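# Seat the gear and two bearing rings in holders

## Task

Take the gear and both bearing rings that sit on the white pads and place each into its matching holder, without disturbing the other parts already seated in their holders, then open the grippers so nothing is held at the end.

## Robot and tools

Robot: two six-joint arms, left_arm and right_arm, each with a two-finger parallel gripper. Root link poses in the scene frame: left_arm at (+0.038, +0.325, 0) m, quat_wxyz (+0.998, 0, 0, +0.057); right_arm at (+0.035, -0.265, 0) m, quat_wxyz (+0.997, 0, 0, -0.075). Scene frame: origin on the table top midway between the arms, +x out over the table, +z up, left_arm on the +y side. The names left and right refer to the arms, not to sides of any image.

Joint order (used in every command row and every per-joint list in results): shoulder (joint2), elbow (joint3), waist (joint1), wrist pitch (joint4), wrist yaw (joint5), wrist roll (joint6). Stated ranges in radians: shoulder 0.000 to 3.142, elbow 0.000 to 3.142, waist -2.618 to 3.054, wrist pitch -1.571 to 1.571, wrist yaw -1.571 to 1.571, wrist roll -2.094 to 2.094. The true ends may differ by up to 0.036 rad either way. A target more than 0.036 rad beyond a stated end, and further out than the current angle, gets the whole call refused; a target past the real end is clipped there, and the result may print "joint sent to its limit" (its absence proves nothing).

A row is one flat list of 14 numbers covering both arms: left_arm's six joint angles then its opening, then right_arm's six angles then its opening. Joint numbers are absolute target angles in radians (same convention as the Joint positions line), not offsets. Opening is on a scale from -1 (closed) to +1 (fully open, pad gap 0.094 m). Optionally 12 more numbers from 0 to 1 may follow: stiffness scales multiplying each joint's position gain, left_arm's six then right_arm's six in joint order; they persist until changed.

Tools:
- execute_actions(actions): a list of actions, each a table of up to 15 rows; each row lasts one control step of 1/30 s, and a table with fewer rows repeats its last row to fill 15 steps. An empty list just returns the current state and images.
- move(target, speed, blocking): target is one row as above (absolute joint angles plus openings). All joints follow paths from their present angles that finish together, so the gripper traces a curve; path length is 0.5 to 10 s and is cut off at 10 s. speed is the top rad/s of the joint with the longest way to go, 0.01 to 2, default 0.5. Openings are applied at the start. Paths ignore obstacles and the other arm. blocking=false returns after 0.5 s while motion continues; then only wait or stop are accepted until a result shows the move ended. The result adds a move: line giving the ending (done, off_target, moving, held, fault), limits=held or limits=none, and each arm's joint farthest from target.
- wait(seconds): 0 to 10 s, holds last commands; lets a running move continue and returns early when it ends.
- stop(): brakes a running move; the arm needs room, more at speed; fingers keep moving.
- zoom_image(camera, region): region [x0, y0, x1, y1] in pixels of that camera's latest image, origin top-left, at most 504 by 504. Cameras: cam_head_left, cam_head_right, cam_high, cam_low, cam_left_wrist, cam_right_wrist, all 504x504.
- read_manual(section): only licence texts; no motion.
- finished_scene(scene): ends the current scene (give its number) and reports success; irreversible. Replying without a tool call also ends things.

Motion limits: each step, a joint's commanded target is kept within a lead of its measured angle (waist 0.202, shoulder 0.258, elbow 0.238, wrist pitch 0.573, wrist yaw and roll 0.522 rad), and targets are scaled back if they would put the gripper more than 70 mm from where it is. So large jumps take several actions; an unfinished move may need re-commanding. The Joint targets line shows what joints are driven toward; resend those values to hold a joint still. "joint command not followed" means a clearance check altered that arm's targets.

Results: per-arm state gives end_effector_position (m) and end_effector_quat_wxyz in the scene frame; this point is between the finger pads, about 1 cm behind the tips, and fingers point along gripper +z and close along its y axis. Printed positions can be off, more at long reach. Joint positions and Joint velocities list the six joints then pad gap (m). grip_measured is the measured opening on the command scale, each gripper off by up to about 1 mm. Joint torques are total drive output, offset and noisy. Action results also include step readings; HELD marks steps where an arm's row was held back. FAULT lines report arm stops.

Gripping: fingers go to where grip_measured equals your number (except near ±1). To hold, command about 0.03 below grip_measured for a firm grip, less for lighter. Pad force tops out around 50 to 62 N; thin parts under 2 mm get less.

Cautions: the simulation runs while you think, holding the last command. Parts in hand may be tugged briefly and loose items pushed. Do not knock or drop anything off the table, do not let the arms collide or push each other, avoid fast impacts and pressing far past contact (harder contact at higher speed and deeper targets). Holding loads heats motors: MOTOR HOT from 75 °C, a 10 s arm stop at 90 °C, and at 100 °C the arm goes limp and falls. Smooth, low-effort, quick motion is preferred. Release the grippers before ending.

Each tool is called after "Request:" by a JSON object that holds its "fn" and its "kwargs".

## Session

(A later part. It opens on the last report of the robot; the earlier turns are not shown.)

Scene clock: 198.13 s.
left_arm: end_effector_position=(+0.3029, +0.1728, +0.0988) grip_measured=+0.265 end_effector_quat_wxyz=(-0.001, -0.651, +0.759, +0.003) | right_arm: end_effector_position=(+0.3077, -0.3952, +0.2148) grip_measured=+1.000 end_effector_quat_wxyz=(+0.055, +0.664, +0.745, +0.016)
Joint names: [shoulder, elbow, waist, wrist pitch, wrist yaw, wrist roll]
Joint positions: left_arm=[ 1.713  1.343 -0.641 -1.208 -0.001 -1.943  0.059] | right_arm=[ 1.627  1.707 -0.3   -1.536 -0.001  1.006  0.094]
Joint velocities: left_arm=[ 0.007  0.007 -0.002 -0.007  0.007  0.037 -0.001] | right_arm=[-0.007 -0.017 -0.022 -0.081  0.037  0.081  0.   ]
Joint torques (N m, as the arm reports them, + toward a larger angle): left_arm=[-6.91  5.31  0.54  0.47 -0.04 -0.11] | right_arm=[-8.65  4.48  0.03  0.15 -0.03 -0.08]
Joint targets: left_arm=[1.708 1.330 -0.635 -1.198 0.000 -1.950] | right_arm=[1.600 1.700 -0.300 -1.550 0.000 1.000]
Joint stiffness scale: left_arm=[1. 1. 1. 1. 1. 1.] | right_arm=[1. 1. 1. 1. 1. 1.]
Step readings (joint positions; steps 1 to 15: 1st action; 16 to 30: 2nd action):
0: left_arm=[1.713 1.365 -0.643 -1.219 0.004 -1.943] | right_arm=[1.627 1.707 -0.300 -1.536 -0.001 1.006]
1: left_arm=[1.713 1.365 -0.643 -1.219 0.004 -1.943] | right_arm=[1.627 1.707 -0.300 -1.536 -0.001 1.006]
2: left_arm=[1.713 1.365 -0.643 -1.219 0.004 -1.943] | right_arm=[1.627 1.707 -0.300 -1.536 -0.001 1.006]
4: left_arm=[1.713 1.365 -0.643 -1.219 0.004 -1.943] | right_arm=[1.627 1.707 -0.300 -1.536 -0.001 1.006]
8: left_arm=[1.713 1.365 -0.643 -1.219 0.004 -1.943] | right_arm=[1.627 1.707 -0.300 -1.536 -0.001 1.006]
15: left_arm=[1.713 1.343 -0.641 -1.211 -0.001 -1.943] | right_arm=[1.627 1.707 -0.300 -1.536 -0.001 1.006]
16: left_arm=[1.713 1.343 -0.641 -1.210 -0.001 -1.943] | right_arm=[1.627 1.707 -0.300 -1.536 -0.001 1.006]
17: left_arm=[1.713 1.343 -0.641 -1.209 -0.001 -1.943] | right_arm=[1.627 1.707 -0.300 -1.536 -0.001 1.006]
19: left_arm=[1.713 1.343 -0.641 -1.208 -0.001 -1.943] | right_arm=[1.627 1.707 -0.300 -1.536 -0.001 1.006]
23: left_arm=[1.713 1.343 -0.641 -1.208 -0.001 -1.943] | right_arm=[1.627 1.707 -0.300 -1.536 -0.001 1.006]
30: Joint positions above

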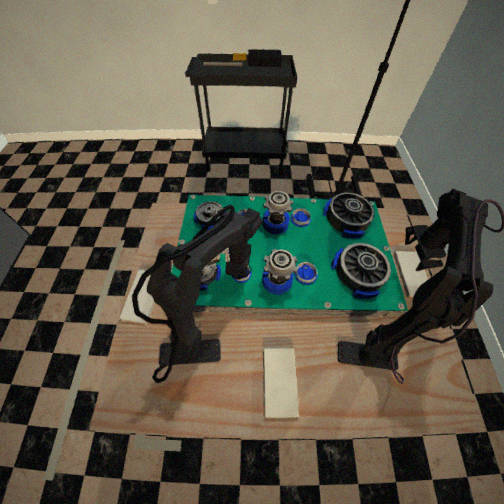

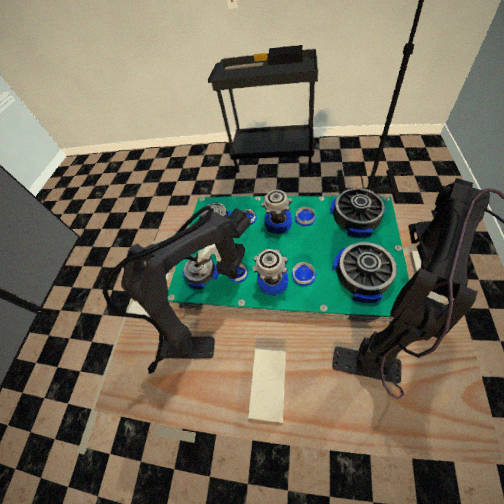

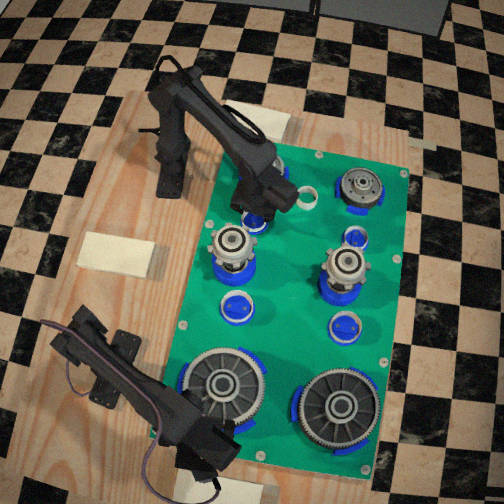

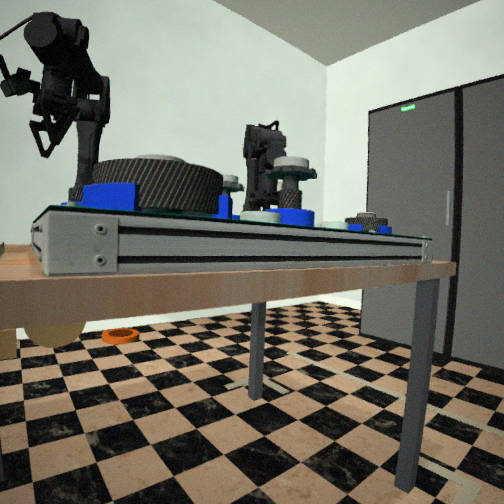

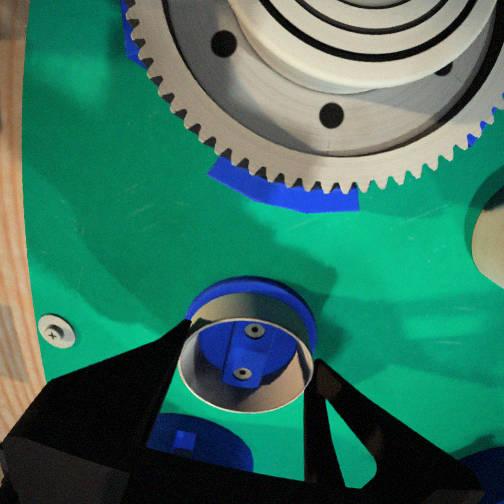

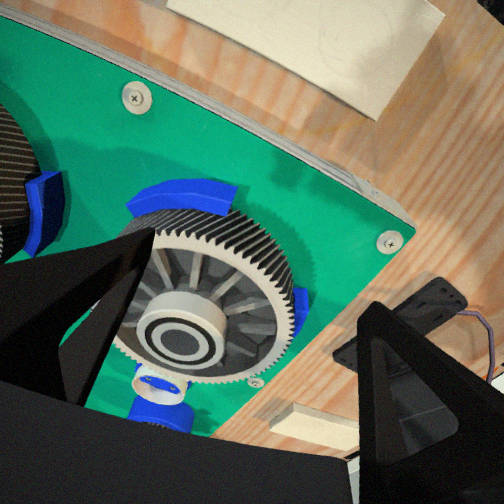

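In. Continue down a bit, then release.

Request:
{"fn": "execute_actions", "kwargs": {"actions": [[[1.708,1.328,-0.637,-1.196,0,-1.95,0.2,1.6,1.7,-0.3,-1.55,0,1.0,1],[1.708,1.326,-0.638,-1.194,0,-1.95,0.2,1.6,1.7,-0.3,-1.55,0,1.0,1],[1.708,1.324,-0.639,-1.192,0,-1.95,0.2,1.6,1.7,-0.3,-1.55,0,1.0,1],[1.708,1.322,-0.639,-1.19,0,-1.95,0.2,1.6,1.7,-0.3,-1.55,0,1.0,1],[1.708,1.32,-0.639,-1.188,0,-1.95,0.2,1.6,1.7,-0.3,-1.55,0,1.0,1],[1.708,1.318,-0.639,-1.186,0,-1.95,0.2,1.6,1.7,-0.3,-1.55,0,1.0,1],[1.708,1.316,-0.639,-1.184,0,-1.95,0.2,1.6,1.7,-0.3,-1.55,0,1.0,1],[1.708,1.314,-0.639,-1.182,0,-1.95,0.2,1.6,1.7,-0.3,-1.55,0,1.0,1],[1.708,1.312,-0.639,-1.18,0,-1.95,0.2,1.6,1.7,-0.3,-1.55,0,1.0,1],[1.708,1.31,-0.639,-1.178,0,-1.95,0.2,1.6,1.7,-0.3,-1.55,0,1.0,1],[1.708,1.308,-0.639,-1.176,0,-1.95,0.2,1.6,1.7,-0.3,-1.55,0,1.0,1],[1.708,1.306,-0.639,-1.174,0,-1.95,0.2,1.6,1.7,-0.3,-1.55,0,1.0,1]],[[1.708,1.306,-0.639,-1.174,0,-1.95,0.2,1.6,1.7,-0.3,-1.55,0,1.0,1]]]}}

Scene clock: 201.10 s.
left_arm: end_effector_position=(+0.3038, +0.1730, +0.0970) grip_measured=+0.265 end_effector_quat_wxyz=(+0.001, -0.651, +0.759, +0.002) | right_arm: end_effector_position=(+0.3077, -0.3952, +0.2148) grip_measured=+1.000 end_effector_quat_wxyz=(+0.055, +0.664, +0.745, +0.016)
Joint names: [shoulder, elbow, waist, wrist pitch, wrist yaw, wrist roll]
Joint positions: left_arm=[ 1.713  1.336 -0.641 -1.197 -0.004 -1.943  0.059] | right_arm=[ 1.627  1.707 -0.3   -1.536 -0.001  1.006  0.094]
Joint velocities: left_arm=[-0.007 -0.022 -0.002 -0.037 -0.007  0.007 -0.002] | right_arm=[ 0.007  0.012  0.012  0.095 -0.022  0.022  0.   ]
Joint torques (N m, as the arm reports them, + toward a larger angle): left_arm=[-6.86  3.77  0.32  0.62  0.02 -0.1 ] | right_arm=[-8.64  4.45  0.02  0.15 -0.03 -0.1 ]
Joint targets: left_arm=[1.708 1.306 -0.639 -1.174 -0.000 -1.950] | right_arm=[1.600 1.700 -0.300 -1.550 -0.000 1.000]
Joint stiffness scale: left_arm=[1. 1. 1. 1. 1. 1.] | right_arm=[1. 1. 1. 1. 1. 1.]
Step readings (joint positions; steps 1 to 15: 1st action; 16 to 30: 2nd action):
0: left_arm=[1.713 1.343 -0.641 -1.208 -0.001 -1.943] | right_arm=[1.627 1.707 -0.300 -1.536 -0.001 1.006]
1: left_arm=[1.713 1.343 -0.641 -1.207 -0.001 -1.943] | right_arm=[1.627 1.707 -0.300 -1.536 -0.001 1.006]
2: left_arm=[1.713 1.343 -0.641 -1.207 -0.001 -1.943] | right_arm=[1.627 1.707 -0.300 -1.536 -0.001 1.006]
4: left_arm=[1.713 1.343 -0.641 -1.205 -0.001 -1.943] | right_arm=[1.627 1.707 -0.300 -1.536 -0.001 1.006]
8: left_arm=[1.713 1.342 -0.641 -1.203 -0.001 -1.943] | right_arm=[1.627 1.707 -0.300 -1.536 -0.001 1.006]
15: left_arm=[1.713 1.336 -0.641 -1.197 -0.004 -1.943] | right_arm=[1.627 1.707 -0.300 -1.536 -0.001 1.006]
16: left_arm=[1.713 1.336 -0.641 -1.197 -0.004 -1.943] | right_arm=[1.627 1.707 -0.300 -1.536 -0.001 1.006]
17: left_arm=[1.713 1.336 -0.641 -1.197 -0.004 -1.943] | right_arm=[1.627 1.707 -0.300 -1.536 -0.001 1.006]
19: left_arm=[1.713 1.336 -0.641 -1.197 -0.004 -1.943] | right_arm=[1.627 1.707 -0.300 -1.536 -0.001 1.006]
23: left_arm=[1.713 1.336 -0.641 -1.197 -0.004 -1.943] | right_arm=[1.627 1.707 -0.300 -1.536 -0.001 1.006]
30: Joint positions above

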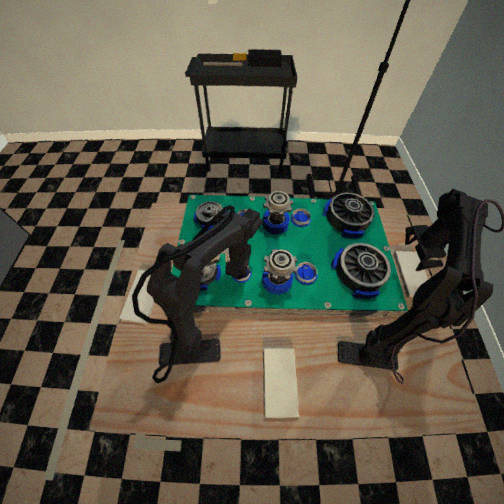

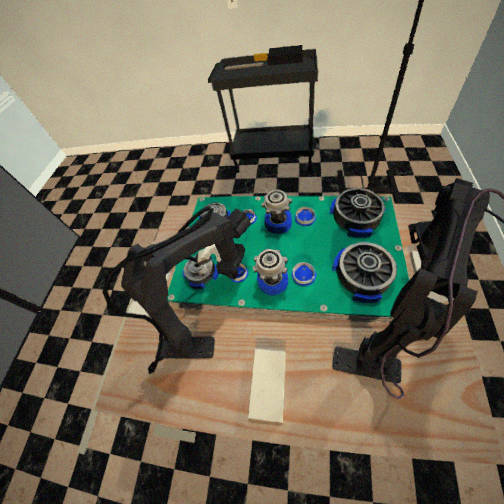

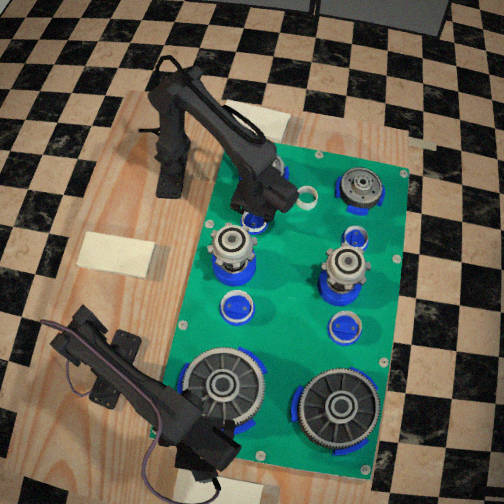

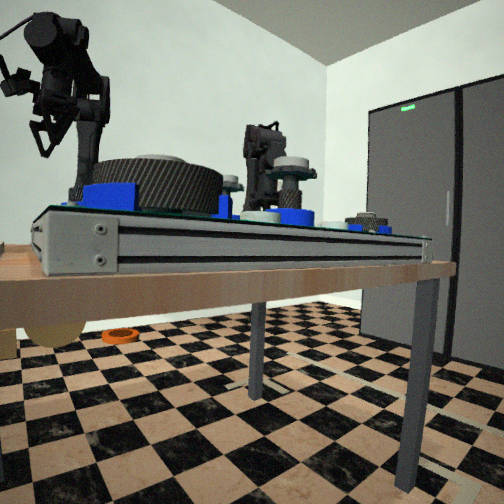

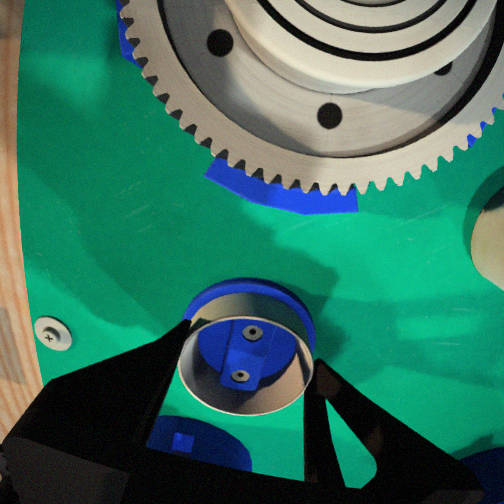

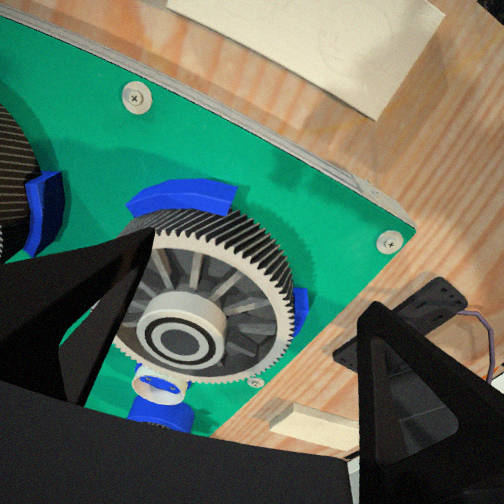

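Seated at z=.097. Release and lift.

Request:
{"fn": "execute_actions", "kwargs": {"actions": [[[1.708,1.34,-0.641,-1.197,0,-1.95,0.2,1.6,1.7,-0.3,-1.55,0,1.0,1],[1.708,1.34,-0.641,-1.197,0,-1.95,0.2,1.6,1.7,-0.3,-1.55,0,1.0,1],[1.708,1.34,-0.641,-1.197,0,-1.95,0.2,1.6,1.7,-0.3,-1.55,0,1.0,1],[1.708,1.34,-0.641,-1.197,0,-1.95,0.27,1.6,1.7,-0.3,-1.55,0,1.0,1],[1.708,1.34,-0.641,-1.197,0,-1.95,0.33,1.6,1.7,-0.3,-1.55,0,1.0,1],[1.708,1.34,-0.641,-1.197,0,-1.95,0.4,1.6,1.7,-0.3,-1.55,0,1.0,1],[1.708,1.34,-0.641,-1.197,0,-1.95,0.5,1.6,1.7,-0.3,-1.55,0,1.0,1],[1.708,1.34,-0.641,-1.197,0,-1.95,0.65,1.6,1.7,-0.3,-1.55,0,1.0,1]]]}}

Request:
{"fn": "move", "kwargs": {"target": [1.69,1.55,-0.641,-1.39,0,-1.95,0.65,1.6,1.7,-0.3,-1.55,0,1.0,1], "speed": 0.4}}

Request:
{"fn": "zoom_image", "kwargs": {"camera": "cam_high", "region": [200, 140, 400, 350]}}

Scene clock: 202.17 s.
left_arm: end_effector_position=(+0.3037, +0.1729, +0.0970) grip_measured=+0.648 end_effector_quat_wxyz=(+0.001, -0.651, +0.759, +0.002) | right_arm: end_effector_position=(+0.3077, -0.3952, +0.2148) grip_measured=+1.000 end_effector_quat_wxyz=(+0.055, +0.664, +0.745, +0.016)
Joint names: [shoulder, elbow, waist, wrist pitch, wrist yaw, wrist roll]
Joint positions: left_arm=[ 1.713  1.336 -0.641 -1.197 -0.003 -1.943  0.077] | right_arm=[ 1.627  1.707 -0.3   -1.536 -0.001  1.006  0.094]
Joint velocities: left_arm=[-0.007 -0.012 -0.002 -0.066 -0.037 -0.081  0.001] | right_arm=[-0.007 -0.002  0.012  0.022  0.081  0.007  0.   ]
Joint torques (N m, as the arm reports them, + toward a larger angle): left_arm=[-6.86  6.68  0.07  0.35 -0.02 -0.09] | right_arm=[-8.66  4.49  0.02  0.15 -0.02 -0.1 ]
Joint targets: left_arm=[1.708 1.340 -0.641 -1.197 -0.000 -1.950] | right_arm=[1.600 1.700 -0.300 -1.550 0.000 1.000]
Joint stiffness scale: left_arm=[1. 1. 1. 1. 1. 1.] | right_arm=[1. 1. 1. 1. 1. 1.]
Step readings (joint positions):
0: left_arm=[1.713 1.336 -0.641 -1.197 -0.004 -1.943] | right_arm=[1.627 1.707 -0.300 -1.536 -0.001 1.006]
1: left_arm=[1.713 1.336 -0.641 -1.197 -0.004 -1.943] | right_arm=[1.627 1.707 -0.300 -1.536 -0.001 1.006]
2: left_arm=[1.713 1.336 -0.641 -1.197 -0.004 -1.943] | right_arm=[1.627 1.707 -0.300 -1.536 -0.001 1.006]
4: left_arm=[1.713 1.336 -0.641 -1.197 -0.004 -1.943] | right_arm=[1.627 1.707 -0.300 -1.536 -0.001 1.006]
8: left_arm=[1.713 1.336 -0.641 -1.197 -0.003 -1.943] | right_arm=[1.627 1.707 -0.300 -1.536 -0.001 1.006]
15: Joint positions above

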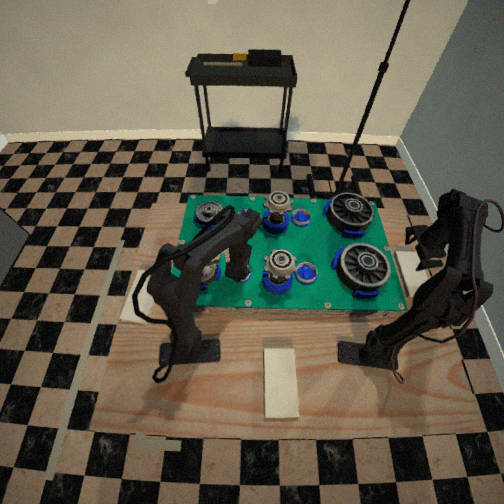

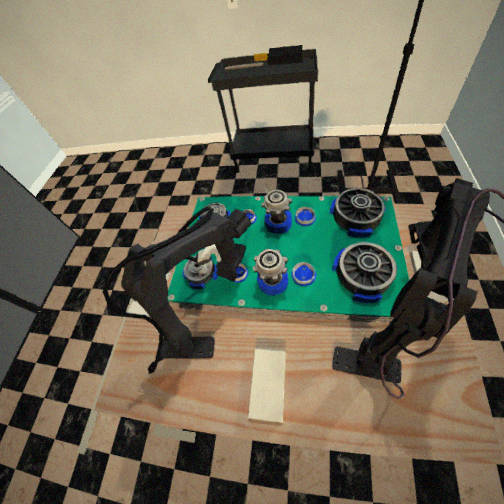

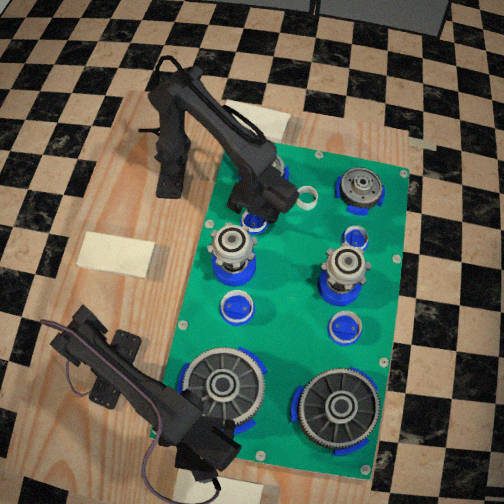

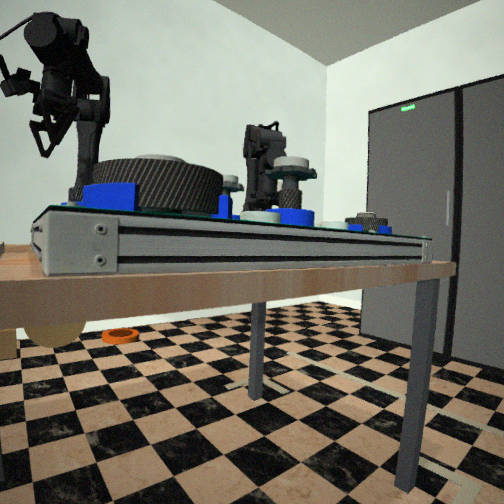

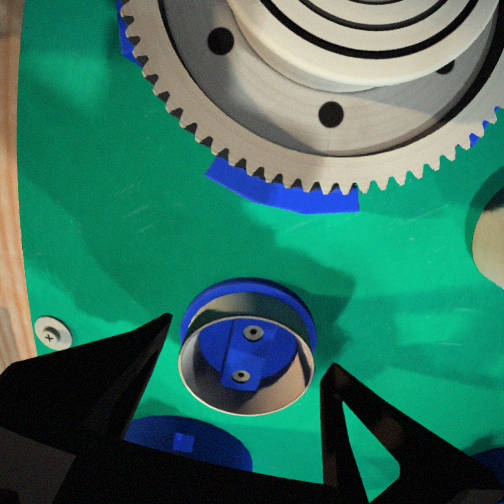

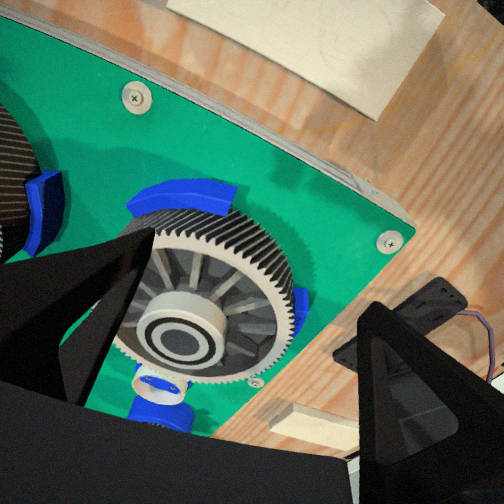

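Scene clock: 203.43 s.
left_arm: end_effector_position=(+0.3080, +0.1703, +0.1431) grip_measured=+0.648 end_effector_quat_wxyz=(+0.003, -0.651, +0.759, -0.003) | right_arm: end_effector_position=(+0.3077, -0.3952, +0.2148) grip_measured=+1.000 end_effector_quat_wxyz=(+0.055, +0.664, +0.745, +0.016)
Joint names: [shoulder, elbow, waist, wrist pitch, wrist yaw, wrist roll]
Joint positions: left_arm=[ 1.713  1.519 -0.641 -1.368 -0.003 -1.943  0.077] | right_arm=[ 1.627  1.707 -0.3   -1.536 -0.001  1.006  0.094]
Joint velocities: left_arm=[-0.007  0.012  0.002 -0.022  0.007  0.037 -0.001] | right_arm=[-0.012 -0.002 -0.012 -0.037 -0.022 -0.022  0.   ]
Joint torques (N m, as the arm reports them, + toward a larger angle): left_arm=[-8.24  9.3   0.06  0.1   0.   -0.09] | right_arm=[-8.61  4.49  0.04  0.17 -0.03 -0.11]
Joint targets: left_arm=[1.690 1.550 -0.641 -1.390 0.000 -1.950] | right_arm=[1.600 1.700 -0.300 -1.550 -0.000 1.000]
Joint stiffness scale: left_arm=[1. 1. 1. 1. 1. 1.] | right_arm=[1. 1. 1. 1. 1. 1.]
move: off_target (left_arm, right_arm); limits=none; left_arm: farthest joint: the elbow, 0.031 radians from its target (0.214 radians at the start); right_arm: farthest joint: the shoulder, 0.027 radians from its target (0.027 radians at the start)

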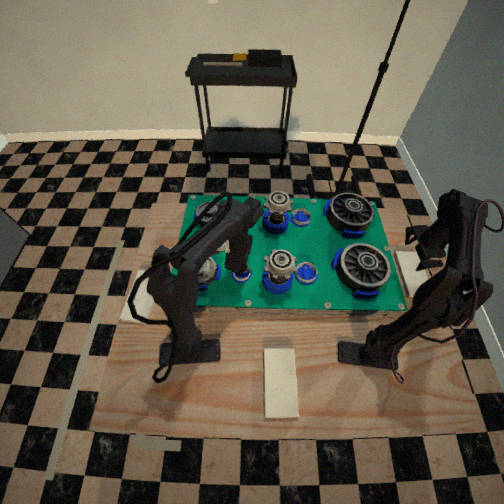

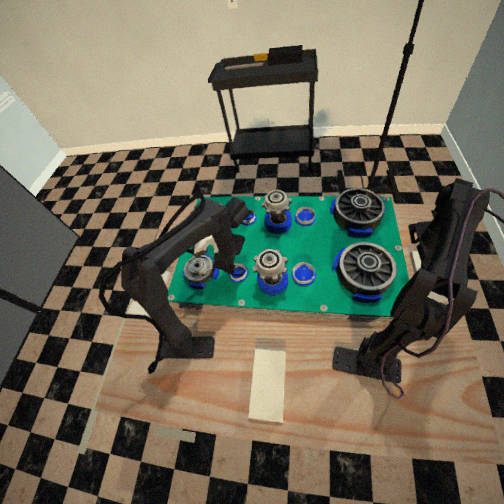

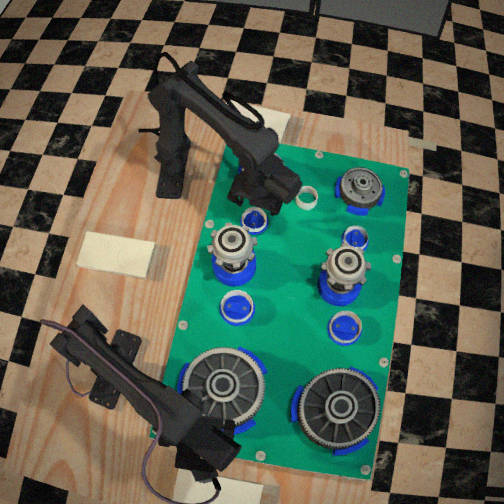

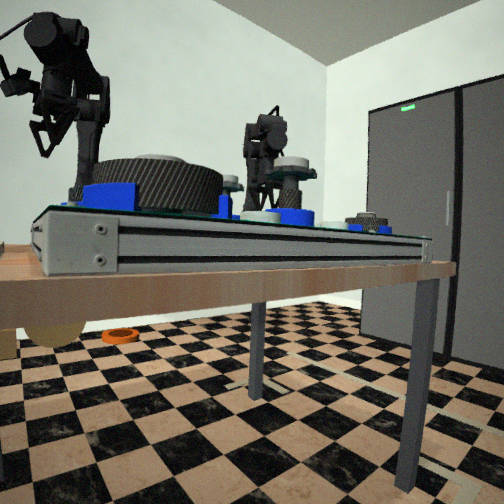

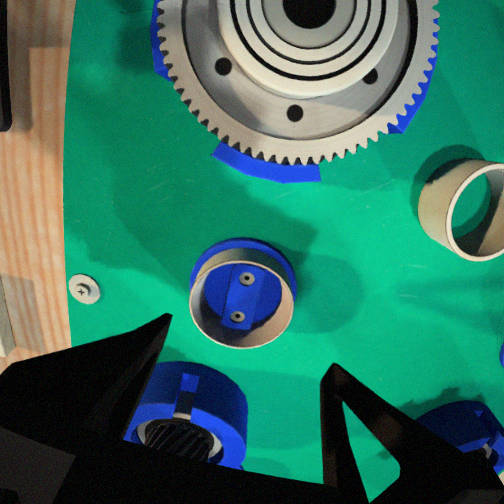

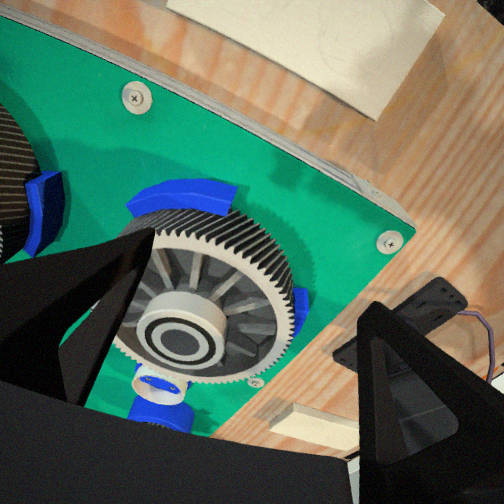

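Region (200, 140, 400, 350) of cam_high's 504x504 image, scaled by 2.400, with more detail than that image has; it fills the left 480 columns of this view, and the rest is white.

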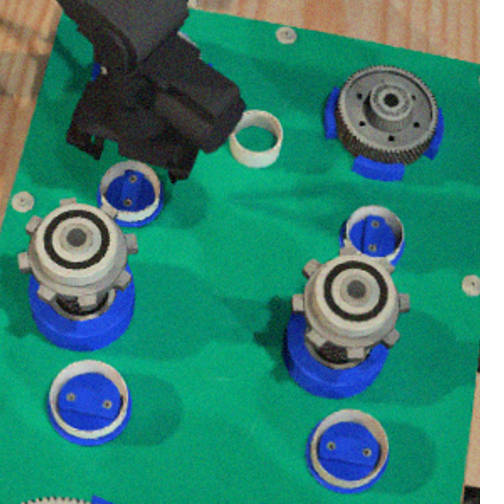

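Request:
{"fn": "finished_scene", "kwargs": {"scene": 1}}

The scene is finished: the task was done.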